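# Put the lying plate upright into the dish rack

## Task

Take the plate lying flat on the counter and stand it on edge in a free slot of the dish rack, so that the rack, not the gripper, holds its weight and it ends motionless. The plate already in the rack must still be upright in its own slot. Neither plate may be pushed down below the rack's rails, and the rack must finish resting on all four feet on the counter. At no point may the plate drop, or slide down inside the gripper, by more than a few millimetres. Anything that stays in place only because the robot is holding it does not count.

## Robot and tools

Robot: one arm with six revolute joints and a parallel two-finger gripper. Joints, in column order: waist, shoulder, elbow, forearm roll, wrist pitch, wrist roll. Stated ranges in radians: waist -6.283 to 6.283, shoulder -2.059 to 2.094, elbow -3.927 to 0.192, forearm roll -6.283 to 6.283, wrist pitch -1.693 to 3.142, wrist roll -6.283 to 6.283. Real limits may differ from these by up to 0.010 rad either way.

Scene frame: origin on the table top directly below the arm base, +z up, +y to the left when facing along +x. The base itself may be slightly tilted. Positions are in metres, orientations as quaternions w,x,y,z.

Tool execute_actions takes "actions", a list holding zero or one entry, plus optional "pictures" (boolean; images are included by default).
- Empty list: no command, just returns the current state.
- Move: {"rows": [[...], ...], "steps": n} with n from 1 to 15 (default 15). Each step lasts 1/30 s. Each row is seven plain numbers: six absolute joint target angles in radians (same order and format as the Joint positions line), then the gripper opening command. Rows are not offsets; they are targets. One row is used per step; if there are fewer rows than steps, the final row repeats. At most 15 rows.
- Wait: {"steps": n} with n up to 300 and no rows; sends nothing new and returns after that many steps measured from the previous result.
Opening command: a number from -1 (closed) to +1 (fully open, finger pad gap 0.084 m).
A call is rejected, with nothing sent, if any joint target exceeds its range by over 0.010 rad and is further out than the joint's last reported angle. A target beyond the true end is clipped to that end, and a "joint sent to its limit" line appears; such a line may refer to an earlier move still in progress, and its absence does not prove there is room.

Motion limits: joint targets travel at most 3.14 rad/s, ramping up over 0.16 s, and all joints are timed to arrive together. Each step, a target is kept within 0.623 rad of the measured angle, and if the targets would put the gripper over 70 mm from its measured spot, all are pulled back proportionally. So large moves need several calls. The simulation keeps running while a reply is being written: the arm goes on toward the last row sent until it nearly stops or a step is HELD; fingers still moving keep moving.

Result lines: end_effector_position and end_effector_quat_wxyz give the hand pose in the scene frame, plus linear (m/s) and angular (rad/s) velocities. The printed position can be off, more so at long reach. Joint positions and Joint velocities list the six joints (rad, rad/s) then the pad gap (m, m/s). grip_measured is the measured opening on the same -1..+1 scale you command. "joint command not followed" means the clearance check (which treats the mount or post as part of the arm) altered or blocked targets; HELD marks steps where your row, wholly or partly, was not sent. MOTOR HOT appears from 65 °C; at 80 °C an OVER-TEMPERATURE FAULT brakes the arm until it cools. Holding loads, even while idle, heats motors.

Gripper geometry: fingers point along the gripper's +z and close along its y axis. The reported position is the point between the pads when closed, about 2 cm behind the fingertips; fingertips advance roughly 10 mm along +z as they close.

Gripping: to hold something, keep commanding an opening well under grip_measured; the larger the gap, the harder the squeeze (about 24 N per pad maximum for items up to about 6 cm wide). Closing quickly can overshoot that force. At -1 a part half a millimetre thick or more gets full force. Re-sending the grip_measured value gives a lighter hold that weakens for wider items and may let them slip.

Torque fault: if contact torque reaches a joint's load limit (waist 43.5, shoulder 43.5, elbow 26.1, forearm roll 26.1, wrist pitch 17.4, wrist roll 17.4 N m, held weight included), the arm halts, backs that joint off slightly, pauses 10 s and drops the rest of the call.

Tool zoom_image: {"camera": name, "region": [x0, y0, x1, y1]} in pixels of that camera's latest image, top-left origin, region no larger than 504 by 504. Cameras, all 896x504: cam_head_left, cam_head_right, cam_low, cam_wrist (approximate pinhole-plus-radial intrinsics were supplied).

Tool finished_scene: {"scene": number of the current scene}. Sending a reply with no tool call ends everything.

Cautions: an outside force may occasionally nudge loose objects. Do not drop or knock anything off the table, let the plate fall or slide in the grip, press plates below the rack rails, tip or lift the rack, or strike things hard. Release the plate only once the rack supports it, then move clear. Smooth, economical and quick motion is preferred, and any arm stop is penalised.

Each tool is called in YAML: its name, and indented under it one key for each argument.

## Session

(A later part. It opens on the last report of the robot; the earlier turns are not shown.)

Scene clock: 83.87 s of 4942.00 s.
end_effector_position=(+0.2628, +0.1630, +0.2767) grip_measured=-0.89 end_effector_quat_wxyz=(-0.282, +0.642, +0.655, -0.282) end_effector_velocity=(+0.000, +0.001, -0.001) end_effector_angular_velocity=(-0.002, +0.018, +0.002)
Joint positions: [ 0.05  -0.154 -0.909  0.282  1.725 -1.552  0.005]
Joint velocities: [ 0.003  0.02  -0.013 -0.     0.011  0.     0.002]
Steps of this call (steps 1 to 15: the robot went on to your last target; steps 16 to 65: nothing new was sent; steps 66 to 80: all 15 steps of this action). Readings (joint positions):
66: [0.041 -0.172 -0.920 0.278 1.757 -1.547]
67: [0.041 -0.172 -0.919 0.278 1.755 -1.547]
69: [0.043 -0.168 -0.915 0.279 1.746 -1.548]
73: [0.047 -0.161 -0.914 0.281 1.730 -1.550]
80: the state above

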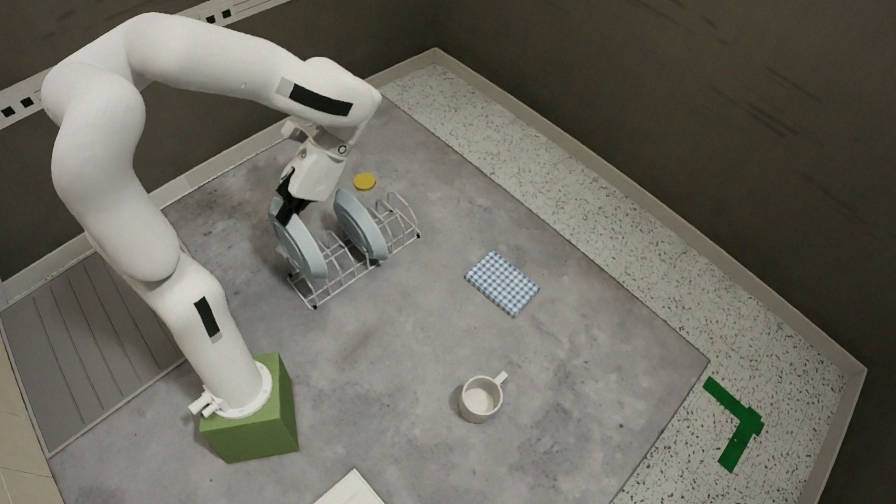

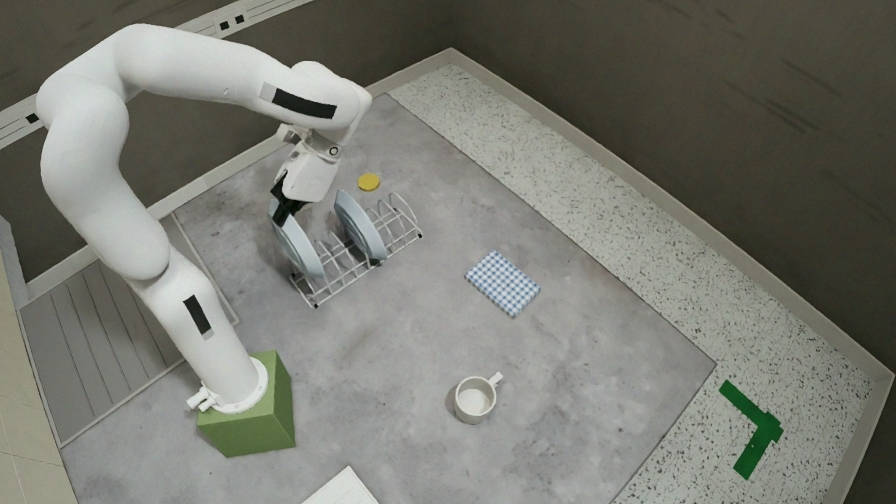

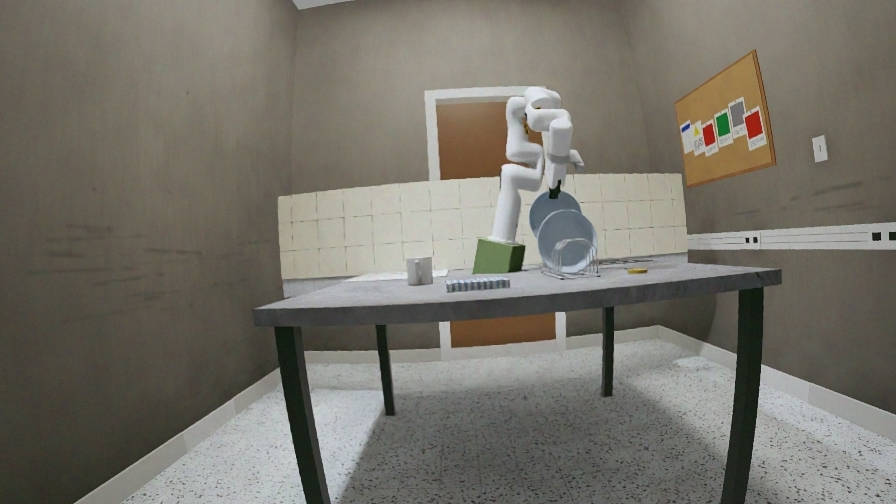

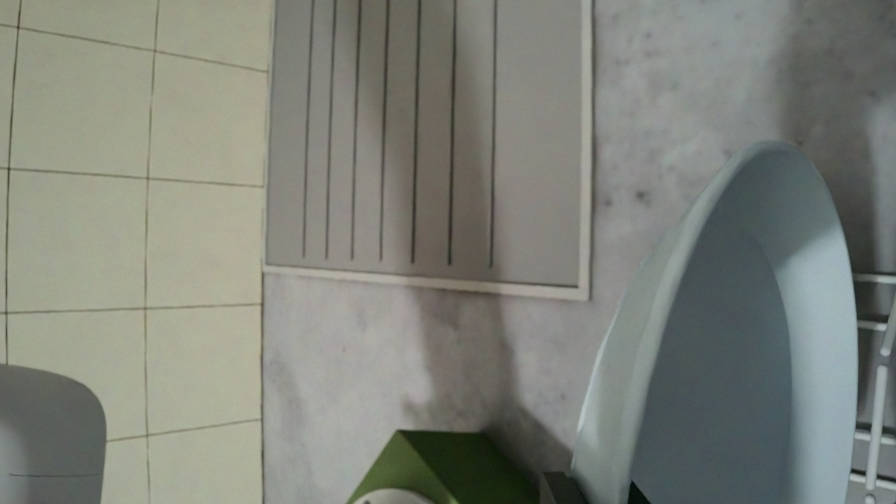

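execute_actions:
  actions:
    - {"rows":[[0.048,-0.156,-0.916,0.281,1.733,-1.55,-1],[0.046,-0.156,-0.924,0.28,1.742,-1.549,-1],[0.044,-0.154,-0.931,0.279,1.75,-1.548,-1],[0.043,-0.147,-0.939,0.279,1.751,-1.548,-1],[0.043,-0.14,-0.947,0.279,1.752,-1.548,-1],[0.043,-0.133,-0.955,0.279,1.752,-1.548,-1],[0.043,-0.126,-0.962,0.279,1.753,-1.548,-1],[0.043,-0.126,-0.962,0.279,1.753,-1.548,-1],[0.044,-0.123,-0.959,0.279,1.747,-1.548,-1],[0.045,-0.12,-0.956,0.28,1.741,-1.549,-1],[0.046,-0.117,-0.954,0.28,1.735,-1.549,-1],[0.047,-0.114,-0.951,0.281,1.729,-1.55,-1]]}

execute_actions:
  actions:
    - {"steps":6}

zoom_image:
  camera: "cam_head_right"
  region: [250,190,370,320]

Scene clock: 87.93 s of 4942.00 s.
end_effector_position=(+0.2730, +0.1636, +0.2745) grip_measured=-0.89 end_effector_quat_wxyz=(-0.283, +0.643, +0.652, -0.285) end_effector_velocity=(+0.002, -0.000, -0.011) end_effector_angular_velocity=(+0.003, -0.009, -0.001)
Joint positions: [ 0.047 -0.112 -0.948  0.281  1.73  -1.55   0.005]
Joint velocities: [ 0.004  0.014  0.013  0.004 -0.036 -0.005 -0.   ]
Steps of this call (steps 1 to 15: the robot went on to your last target; steps 16 to 100: nothing new was sent; then 0.23 s passed at rest; steps 101 to 115: all 15 steps of this action). Readings (joint positions):
101: [0.051 -0.151 -0.910 0.282 1.726 -1.552]
102: [0.050 -0.152 -0.912 0.282 1.730 -1.551]
104: [0.048 -0.150 -0.917 0.280 1.737 -1.550]
108: [0.045 -0.128 -0.944 0.279 1.747 -1.548]
115: the state above

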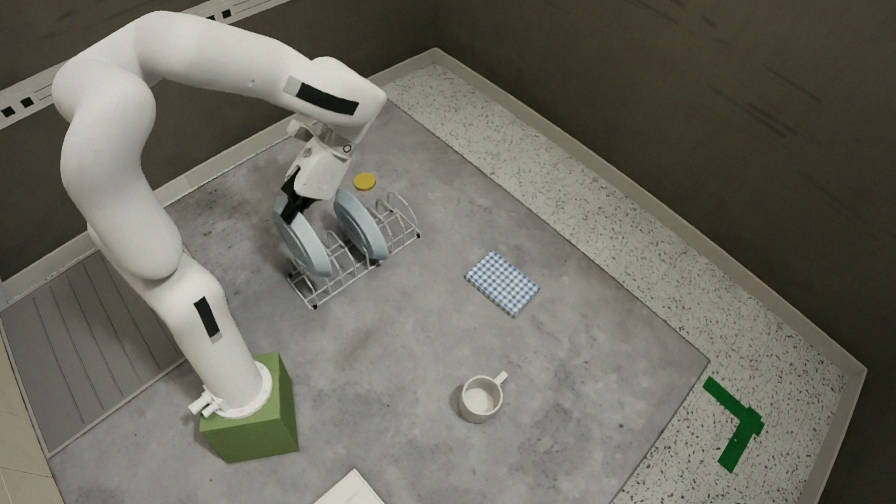

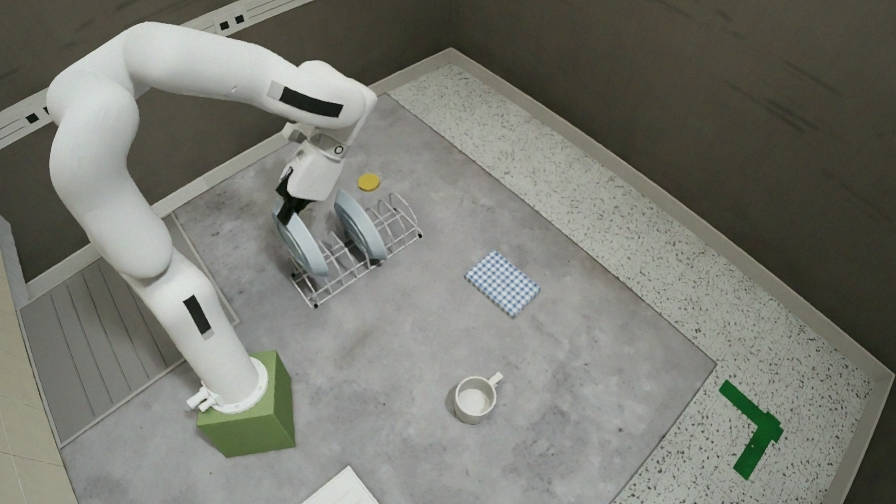

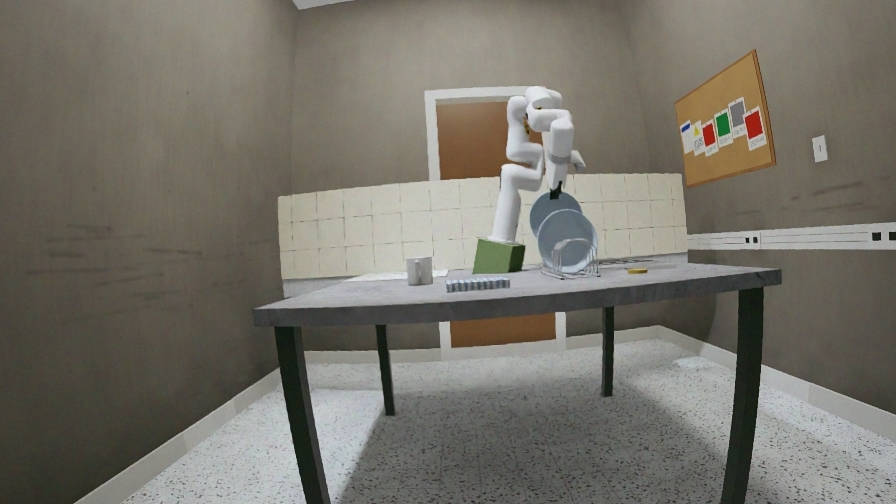

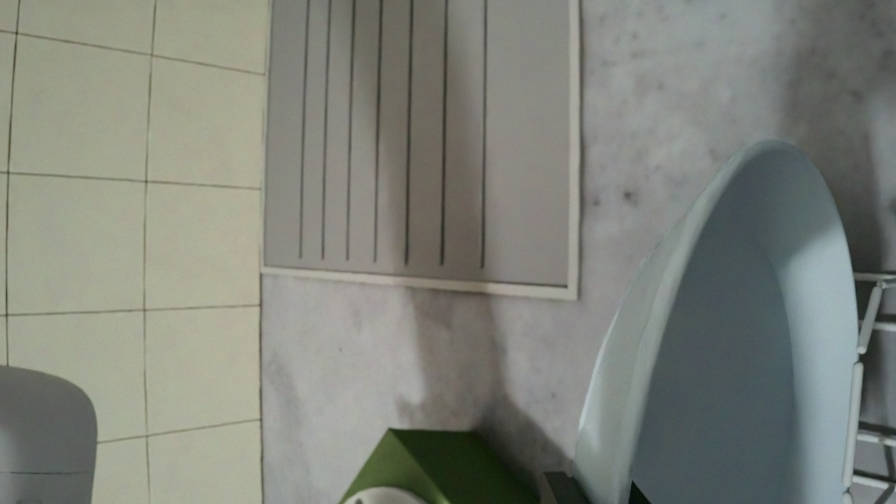

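Scene clock: 88.13 s of 4942.00 s.
end_effector_position=(+0.2737, +0.1639, +0.2750) grip_measured=-0.89 end_effector_quat_wxyz=(-0.282, +0.643, +0.653, -0.284) end_effector_velocity=(+0.002, +0.001, +0.002) end_effector_angular_velocity=(+0.004, -0.007, +0.000)
Joint positions: [ 0.047 -0.113 -0.95   0.281  1.73  -1.55   0.005]
Joint velocities: [-0.    -0.004 -0.005  0.003  0.001 -0.     0.   ]
Steps of this call (steps 1 to 6: the robot went on to your last target). Readings (joint positions):
1: [0.047 -0.112 -0.948 0.281 1.729 -1.550]
2: [0.047 -0.112 -0.949 0.281 1.729 -1.550]
4: [0.047 -0.113 -0.949 0.281 1.729 -1.550]
6: the state above

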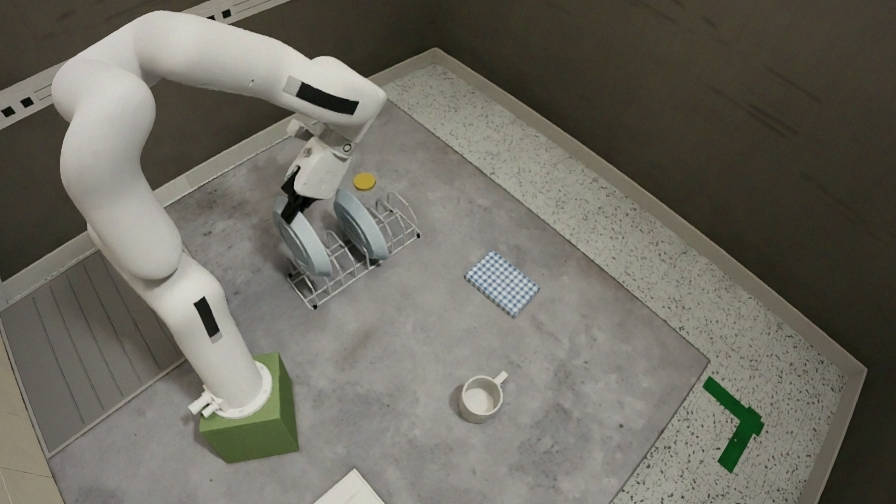

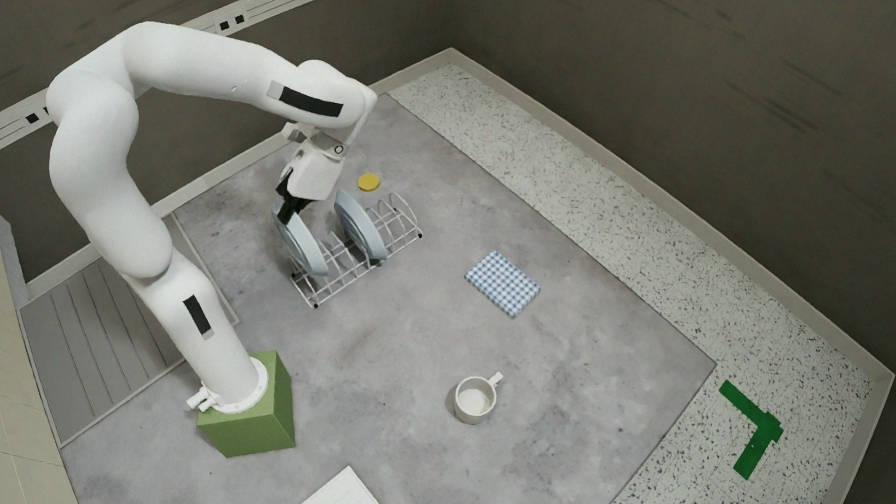

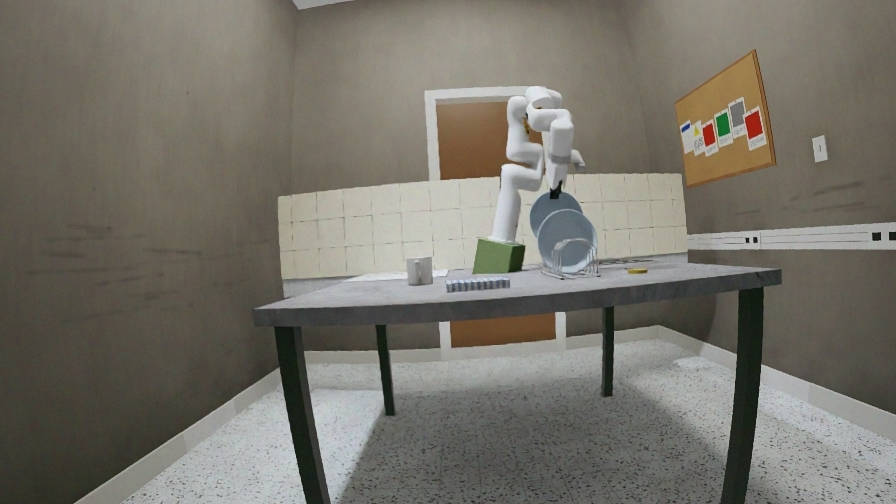

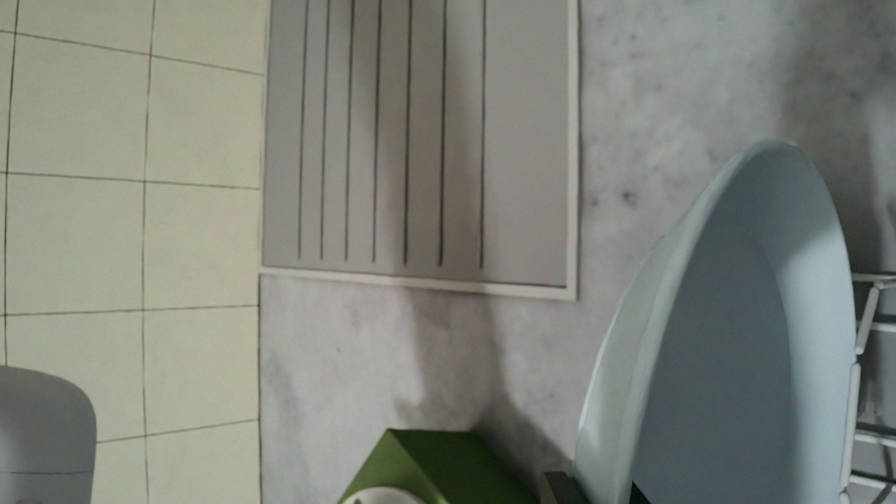

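Region (250, 190, 370, 320) of cam_head_right's 896x504 image, scaled by 3.877, with more detail than that image has; it fills the left 465 columns of this view, and the rest is white.

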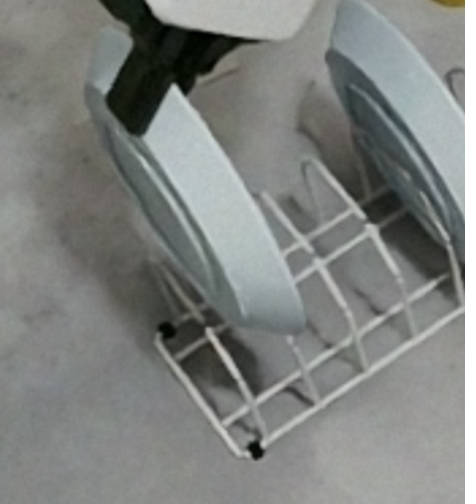

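execute_actions:
  actions:
    - {"rows":[[0.048,-0.112,-0.949,0.281,1.725,-1.551,-1],[0.049,-0.11,-0.947,0.281,1.721,-1.551,-1],[0.05,-0.107,-0.946,0.282,1.717,-1.552,-1],[0.051,-0.105,-0.944,0.282,1.713,-1.552,-1],[0.052,-0.102,-0.942,0.283,1.709,-1.552,-1],[0.053,-0.1,-0.941,0.283,1.705,-1.553,-1],[0.054,-0.097,-0.939,0.284,1.701,-1.553,-1],[0.055,-0.095,-0.937,0.284,1.697,-1.554,-1]]}

zoom_image:
  camera: "cam_head_right"
  region: [250,190,370,320]

Scene clock: 92.97 s of 4942.00 s.
end_effector_position=(+0.2740, +0.1641, +0.2634) grip_measured=-0.89 end_effector_quat_wxyz=(-0.282, +0.642, +0.654, -0.283) end_effector_velocity=(-0.000, +0.000, +0.000) end_effector_angular_velocity=(+0.001, -0.000, -0.000)
Joint positions: [ 0.055 -0.095 -0.937  0.284  1.697 -1.554  0.005]
Joint velocities: [-0.    -0.001  0.001  0.    -0.    -0.    -0.   ]
Steps of this call (steps 1 to 15: the robot went on to your last target; steps 16 to 100: nothing new was sent; then 1.00 s passed at rest; steps 101 to 115: all 15 steps of this action). Readings (joint positions):
101: [0.047 -0.114 -0.951 0.281 1.729 -1.550]
102: [0.047 -0.114 -0.951 0.281 1.728 -1.550]
104: [0.049 -0.111 -0.948 0.282 1.722 -1.551]
108: [0.053 -0.100 -0.941 0.283 1.706 -1.553]
115: the state above

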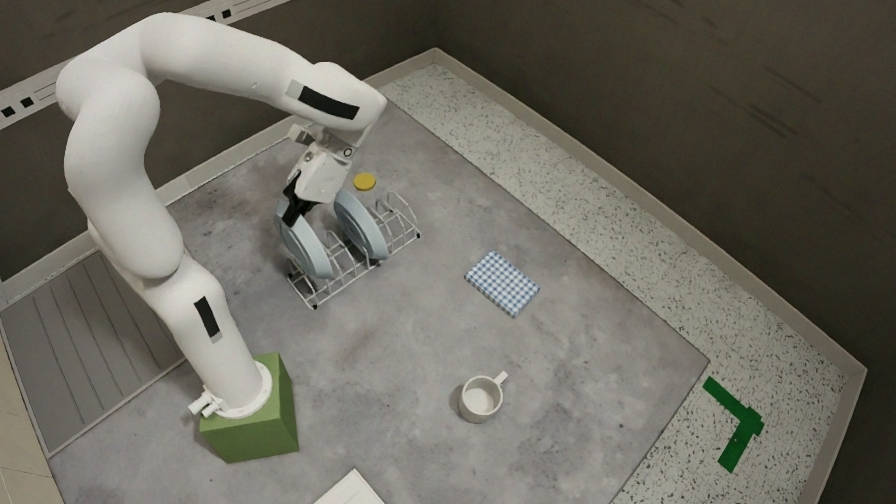

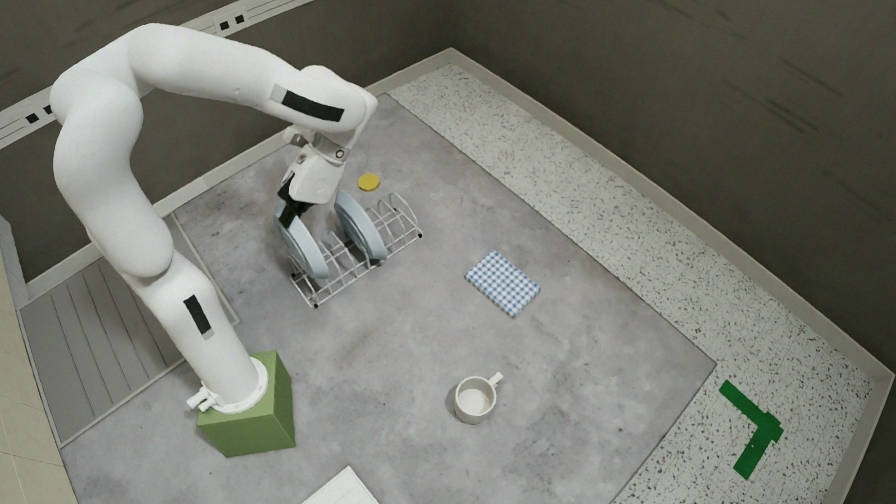

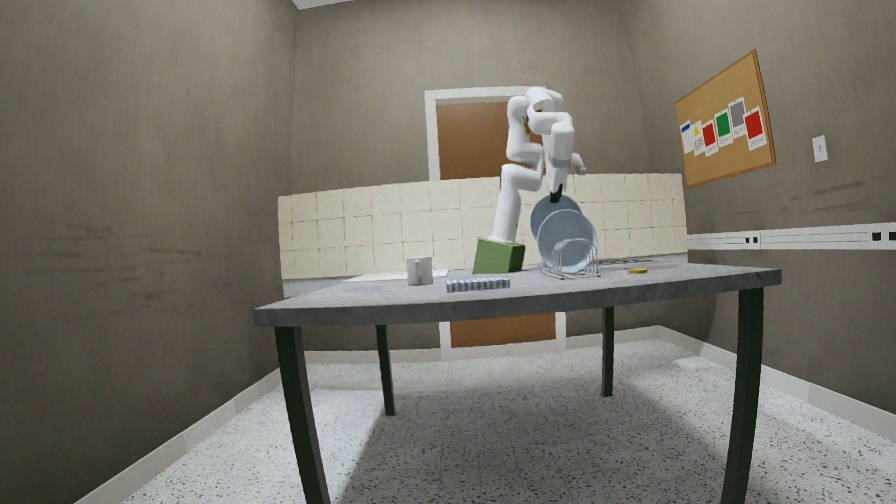

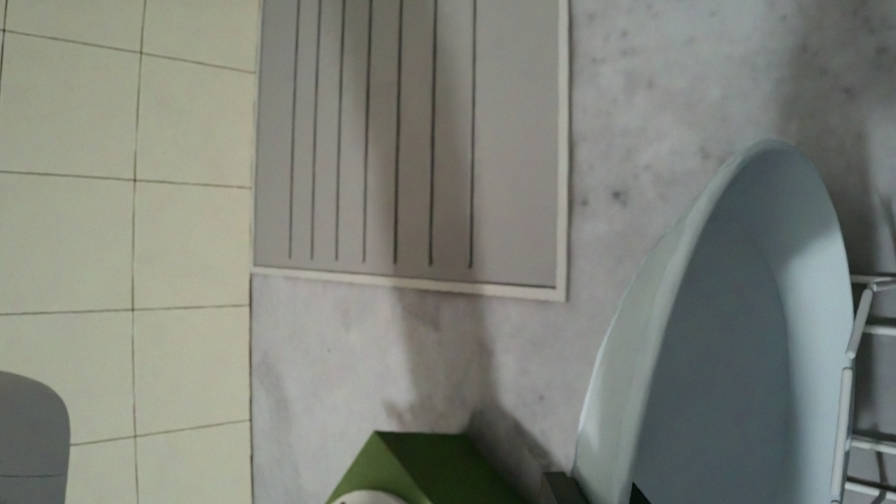

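Region (250, 190, 370, 320) of cam_head_right's 896x504 image, scaled by 3.877, with more detail than that image has; it fills the left 465 columns of this view, and the rest is white.

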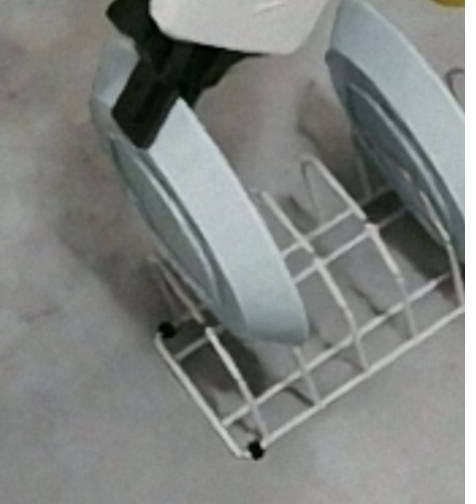

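execute_actions:
  actions:
    - {"rows":[[0.056,-0.091,-0.934,0.285,1.689,-1.555,-1],[0.058,-0.086,-0.931,0.285,1.681,-1.556,-1],[0.059,-0.082,-0.928,0.286,1.673,-1.556,-1],[0.061,-0.077,-0.925,0.287,1.665,-1.557,-1],[0.062,-0.072,-0.922,0.288,1.657,-1.558,-1],[0.064,-0.067,-0.92,0.288,1.649,-1.559,-1],[0.066,-0.062,-0.917,0.289,1.641,-1.56,-1],[0.067,-0.057,-0.915,0.29,1.633,-1.56,-1],[0.069,-0.051,-0.913,0.291,1.625,-1.561,-1],[0.07,-0.046,-0.91,0.292,1.617,-1.562,-1],[0.072,-0.04,-0.908,0.292,1.609,-1.563,-1]]}

execute_actions:
  actions:
    - {"rows":[[0.073,-0.038,-0.907,0.292,1.606,-1.563,-1],[0.073,-0.036,-0.906,0.293,1.603,-1.564,-1],[0.074,-0.034,-0.905,0.293,1.6,-1.564,-1],[0.074,-0.031,-0.905,0.293,1.597,-1.564,-1],[0.075,-0.029,-0.904,0.294,1.594,-1.565,-1],[0.075,-0.027,-0.903,0.294,1.591,-1.565,-1],[0.076,-0.025,-0.902,0.294,1.588,-1.565,-1],[0.077,-0.022,-0.902,0.295,1.585,-1.566,-1],[0.077,-0.02,-0.901,0.295,1.582,-1.566,-1],[0.078,-0.018,-0.9,0.295,1.579,-1.566,-1]]}

zoom_image:
  camera: "cam_head_right"
  region: [250,190,370,320]

Scene clock: 97.47 s of 4942.00 s.
end_effector_position=(+0.2743, +0.1632, +0.2322) grip_measured=-0.89 end_effector_quat_wxyz=(-0.281, +0.643, +0.653, -0.284) end_effector_velocity=(+0.006, +0.001, -0.005) end_effector_angular_velocity=(+0.003, -0.021, +0.005)
Joint positions: [ 0.072 -0.039 -0.907  0.292  1.61  -1.563  0.005]
Joint velocities: [ 0.004  0.007 -0.004  0.    -0.025 -0.003  0.001]
Steps of this call (steps 1 to 15: the robot went on to your last target; steps 16 to 100: nothing new was sent; then 0.67 s passed at rest; steps 101 to 115: all 15 steps of this action). Readings (joint positions):
101: [0.055 -0.095 -0.937 0.284 1.697 -1.554]
102: [0.055 -0.094 -0.936 0.284 1.694 -1.554]
104: [0.057 -0.088 -0.933 0.285 1.683 -1.555]
108: [0.064 -0.069 -0.921 0.288 1.652 -1.559]
115: the state above

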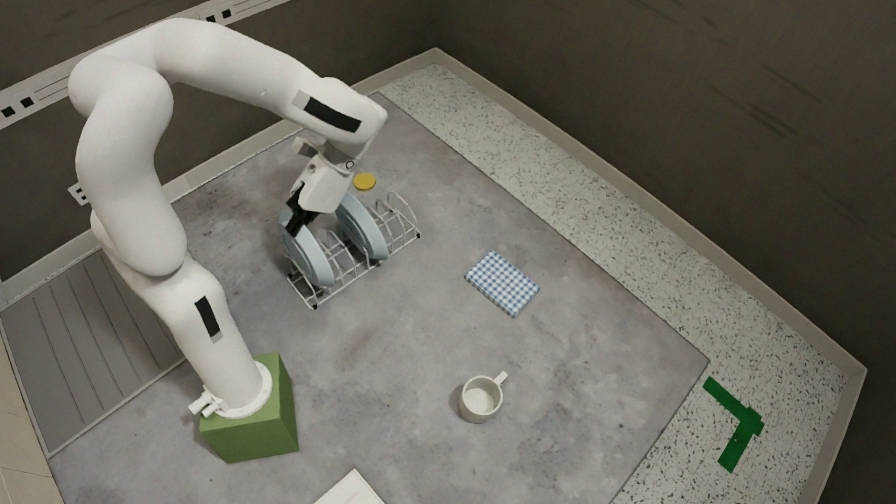

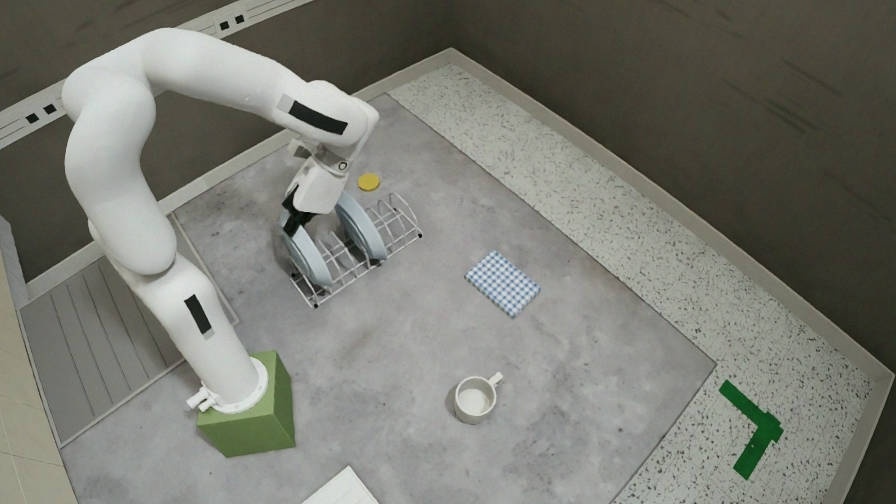

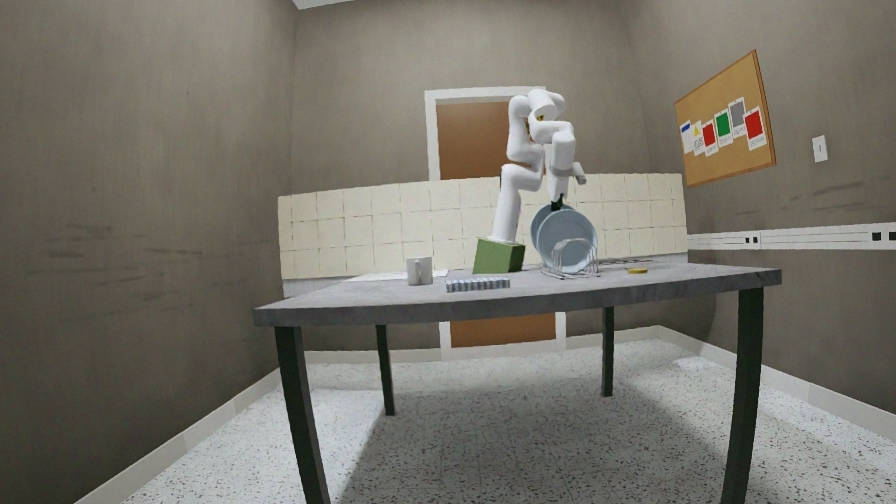

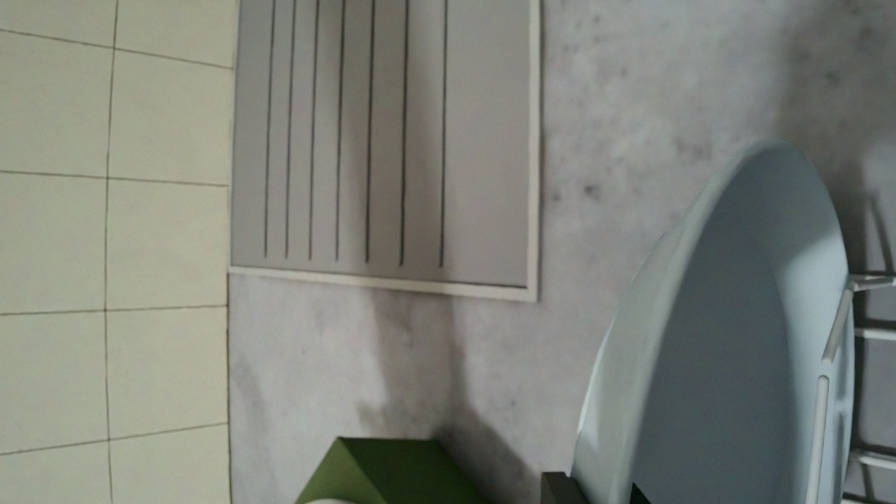

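Scene clock: 97.97 s of 4942.00 s.
end_effector_position=(+0.2749, +0.1631, +0.2213) grip_measured=-0.89 end_effector_quat_wxyz=(-0.280, +0.643, +0.654, -0.283) end_effector_velocity=(+0.003, +0.000, +0.000) end_effector_angular_velocity=(+0.000, -0.012, +0.003)
Joint positions: [ 0.078 -0.018 -0.9    0.295  1.579 -1.566  0.005]
Joint velocities: [ 0.    -0.003 -0.003 -0.002 -0.006 -0.     0.001]
Steps of this call (steps 1 to 15: all 15 steps of this action). Readings (joint positions):
1: [0.072 -0.039 -0.907 0.292 1.609 -1.563]
2: [0.072 -0.039 -0.908 0.292 1.608 -1.563]
4: [0.073 -0.037 -0.907 0.293 1.604 -1.564]
8: [0.075 -0.028 -0.903 0.294 1.592 -1.565]
15: the state above

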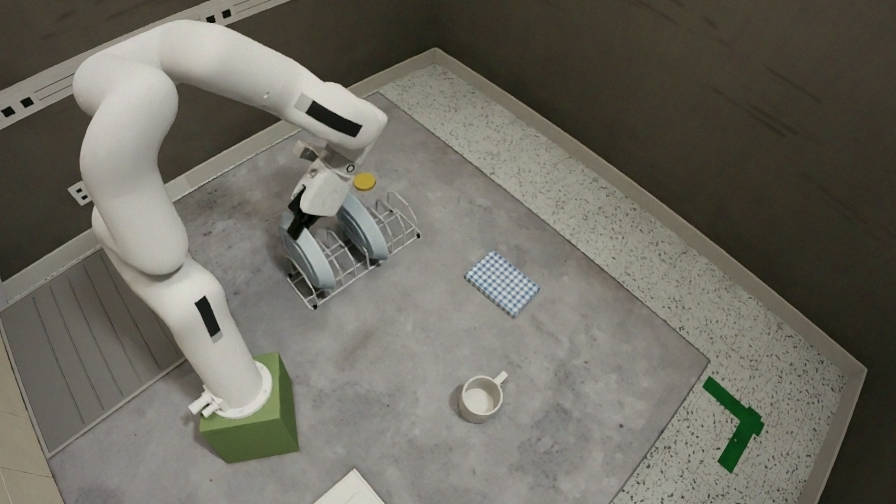

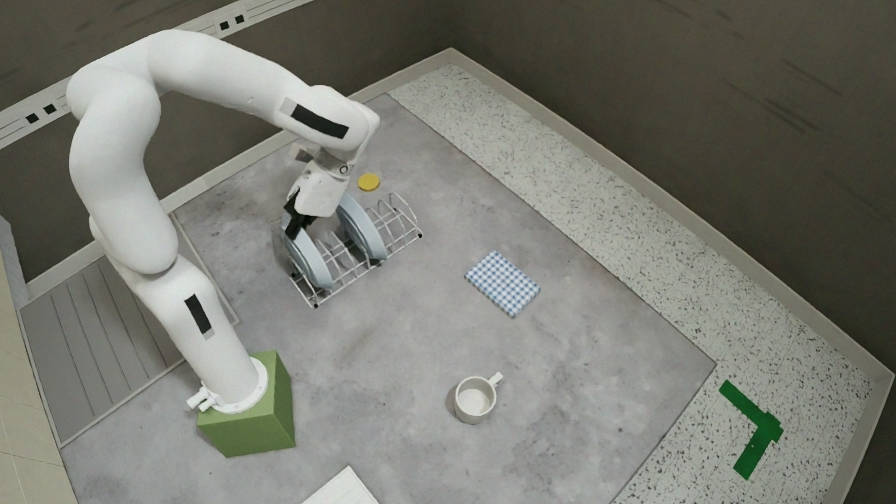

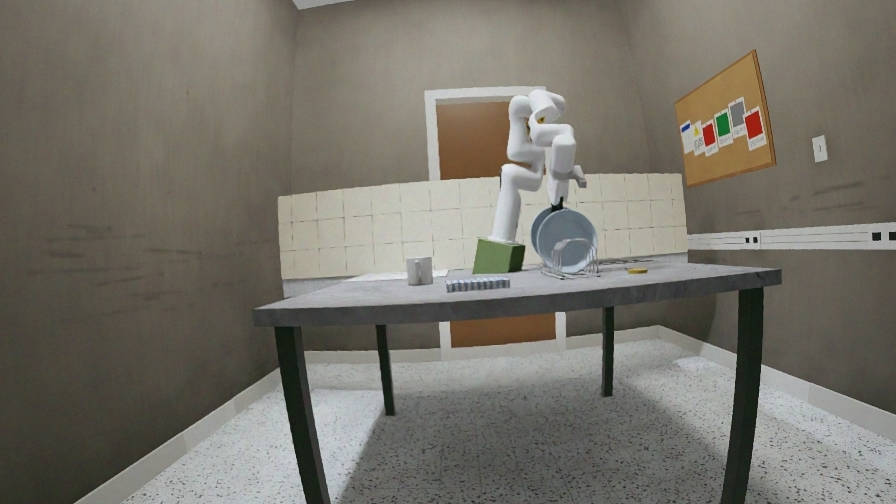

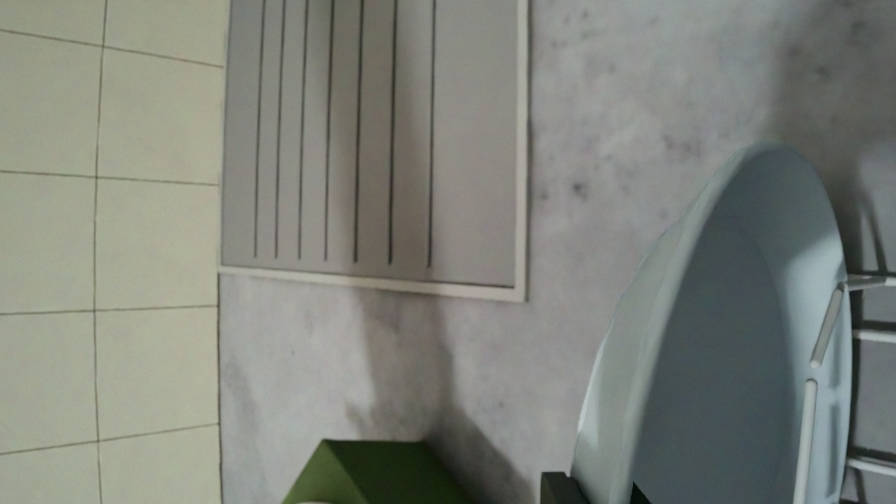

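Region (250, 190, 370, 320) of cam_head_right's 896x504 image, scaled by 3.877, with more detail than that image has; it fills the left 465 columns of this view, and the rest is white.

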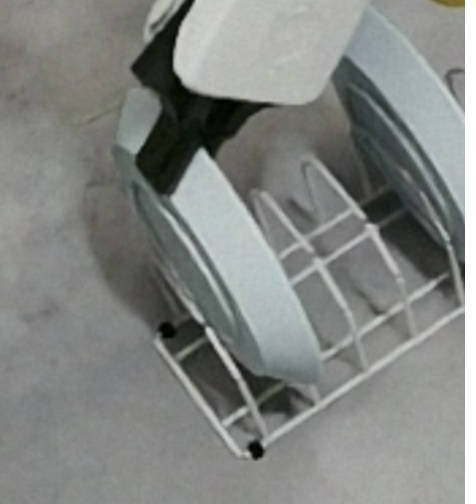

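execute_actions:
  actions:
    - {"rows":[[0.078,-0.016,-0.899,0.295,1.576,-1.566,-1],[0.079,-0.014,-0.899,0.296,1.573,-1.567,-1],[0.079,-0.011,-0.898,0.296,1.57,-1.567,-1],[0.08,-0.009,-0.898,0.296,1.567,-1.567,-1],[0.081,-0.006,-0.897,0.297,1.564,-1.568,-1],[0.081,-0.004,-0.897,0.297,1.561,-1.568,-1]],"steps":13}

Scene clock: 102.27 s of 4942.00 s.
end_effector_position=(+0.2756, +0.1628, +0.2148) grip_measured=-0.88 end_effector_quat_wxyz=(-0.280, +0.644, +0.654, -0.283) end_effector_velocity=(-0.001, -0.000, -0.000) end_effector_angular_velocity=(-0.000, -0.000, -0.000)
Joint positions: [ 0.081 -0.004 -0.897  0.297  1.561 -1.568  0.005]
Joint velocities: [ 0.    -0.001  0.003 -0.    -0.002 -0.     0.   ]
Steps of this call (steps 1 to 15: the robot went on to your last target; steps 16 to 100: nothing new was sent; then 0.53 s passed at rest; steps 101 to 113: all 13 steps of this action). Readings (joint positions):
101: [0.078 -0.018 -0.900 0.295 1.579 -1.566]
102: [0.078 -0.018 -0.900 0.295 1.578 -1.566]
104: [0.079 -0.014 -0.899 0.296 1.574 -1.567]
108: [0.081 -0.005 -0.897 0.297 1.563 -1.568]
113: the state above

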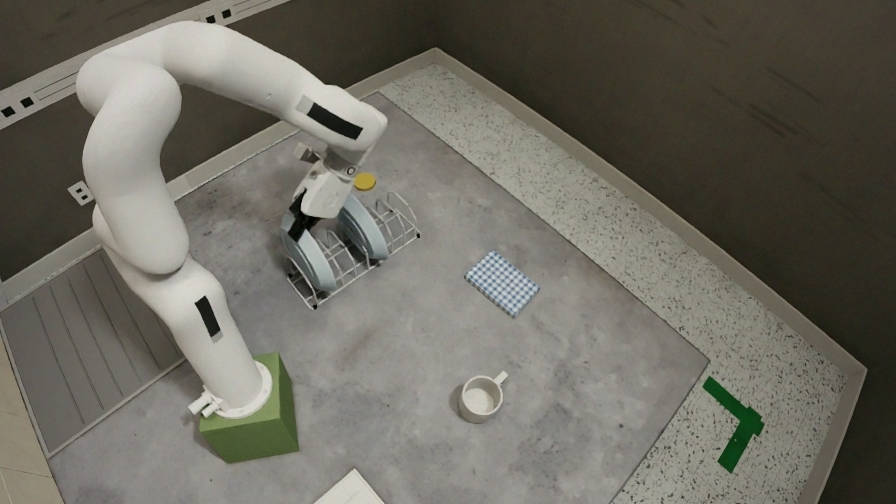

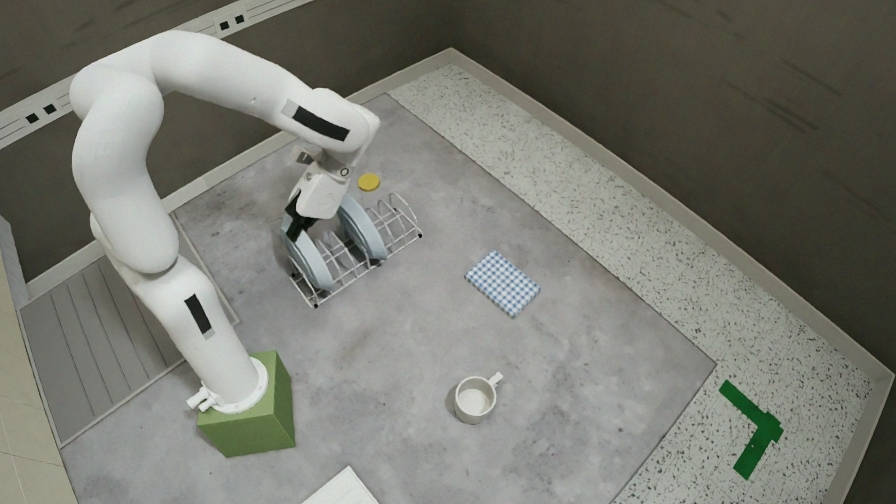

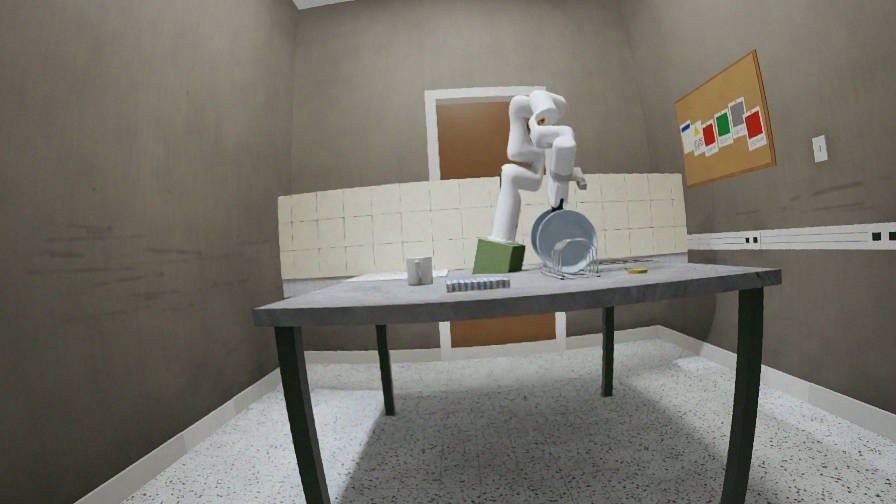

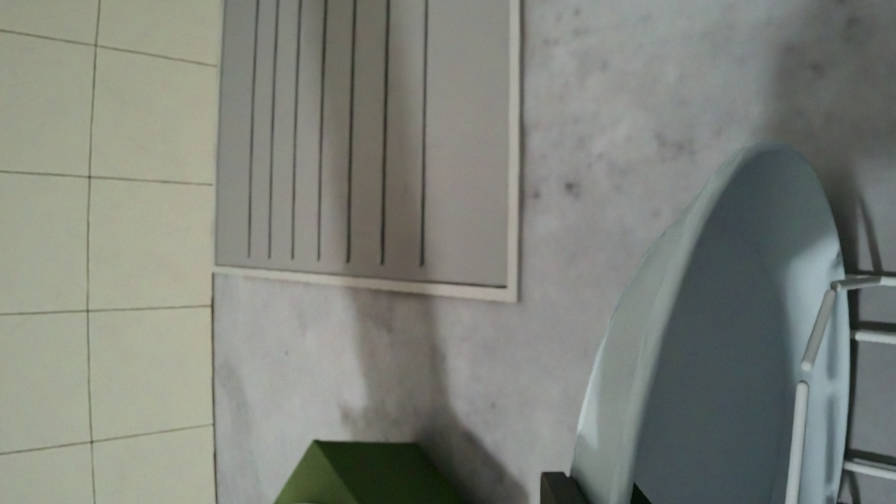

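execute_actions:
  actions:
    - {"rows":[[0.081,-0.007,-0.893,0.297,1.56,-1.568,-1],[0.081,-0.01,-0.889,0.297,1.559,-1.568,-1],[0.081,-0.013,-0.886,0.297,1.559,-1.568,-1],[0.082,-0.011,-0.885,0.297,1.556,-1.568,-1],[0.082,-0.008,-0.885,0.298,1.553,-1.569,-1],[0.083,-0.006,-0.884,0.298,1.55,-1.569,-1],[0.083,-0.004,-0.884,0.298,1.547,-1.569,-1]]}

zoom_image:
  camera: "cam_low"
  region: [520,190,610,290]

Scene clock: 105.03 s of 4942.00 s.
end_effector_position=(+0.2734, +0.1620, +0.2110) grip_measured=-0.89 end_effector_quat_wxyz=(-0.279, +0.644, +0.653, -0.282) end_effector_velocity=(-0.000, -0.000, -0.000) end_effector_angular_velocity=(-0.000, +0.000, +0.001)
Joint positions: [ 0.083 -0.004 -0.884  0.298  1.547 -1.569  0.005]
Joint velocities: [ 0.    -0.001  0.001 -0.001 -0.001 -0.001 -0.   ]
Steps of this call (steps 1 to 15: the robot went on to your last target; steps 16 to 68: nothing new was sent; steps 69 to 83: all 15 steps of this action). Readings (joint positions):
69: [0.081 -0.004 -0.897 0.297 1.561 -1.568]
70: [0.081 -0.005 -0.896 0.297 1.561 -1.568]
72: [0.081 -0.009 -0.890 0.297 1.559 -1.568]
76: [0.083 -0.007 -0.885 0.298 1.551 -1.569]
83: the state above

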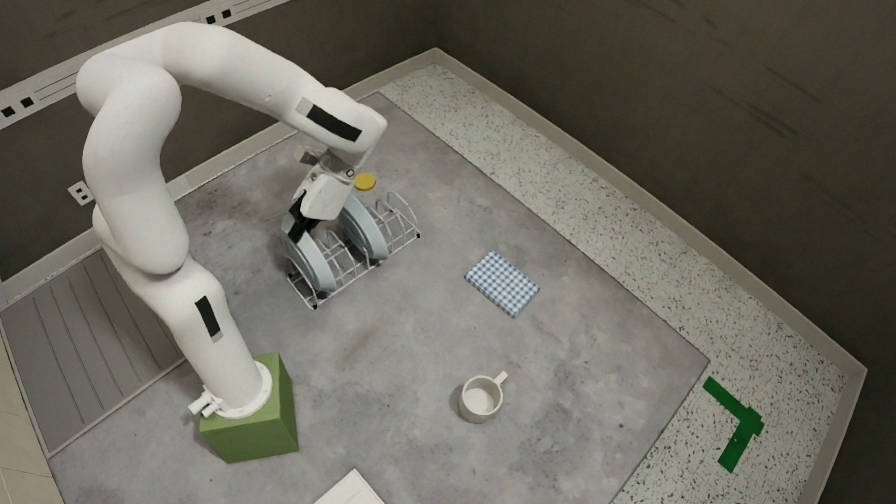

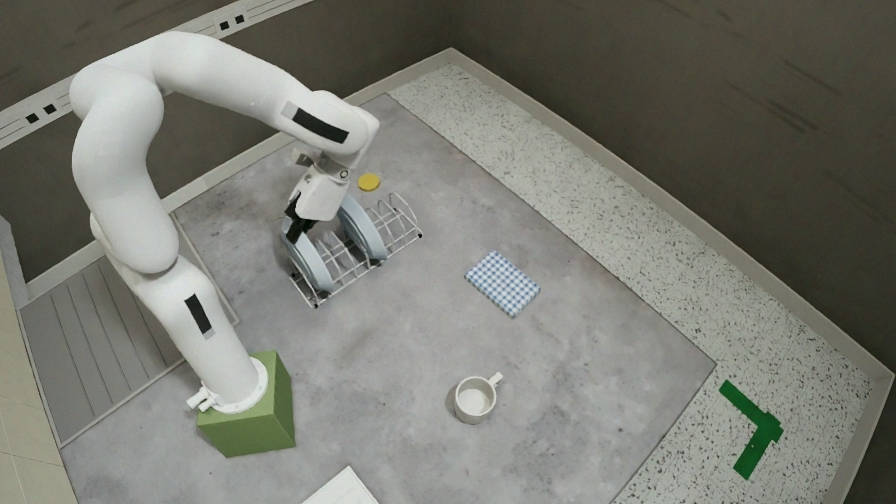

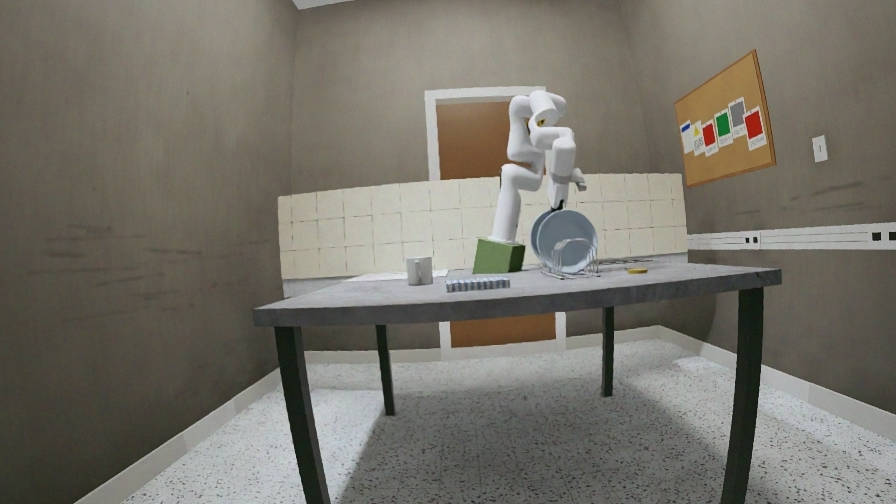

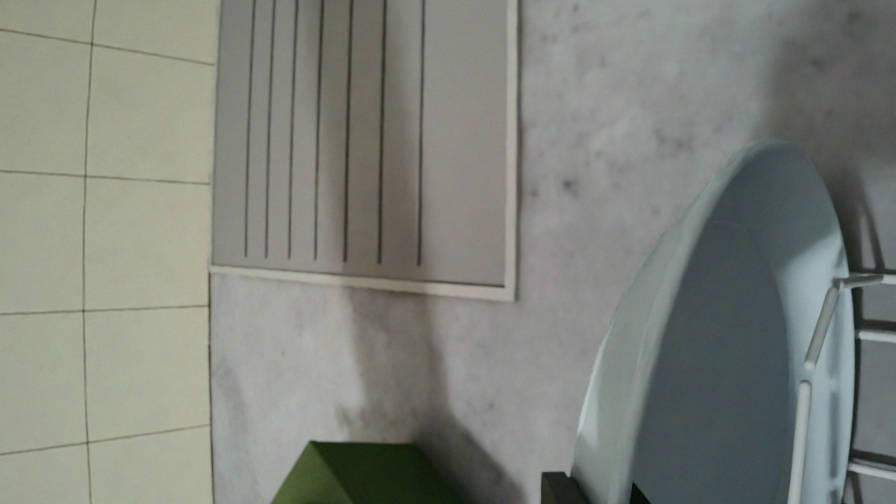

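Region (520, 190, 610, 290) of cam_low's 896x504 image, scaled by 5.040, with more detail than that image has; it fills the left 454 columns of this view, and the rest is white.

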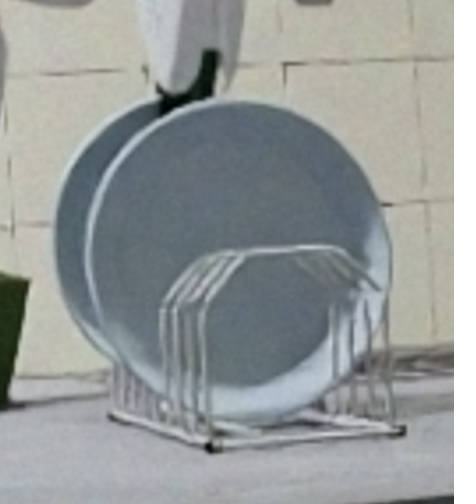

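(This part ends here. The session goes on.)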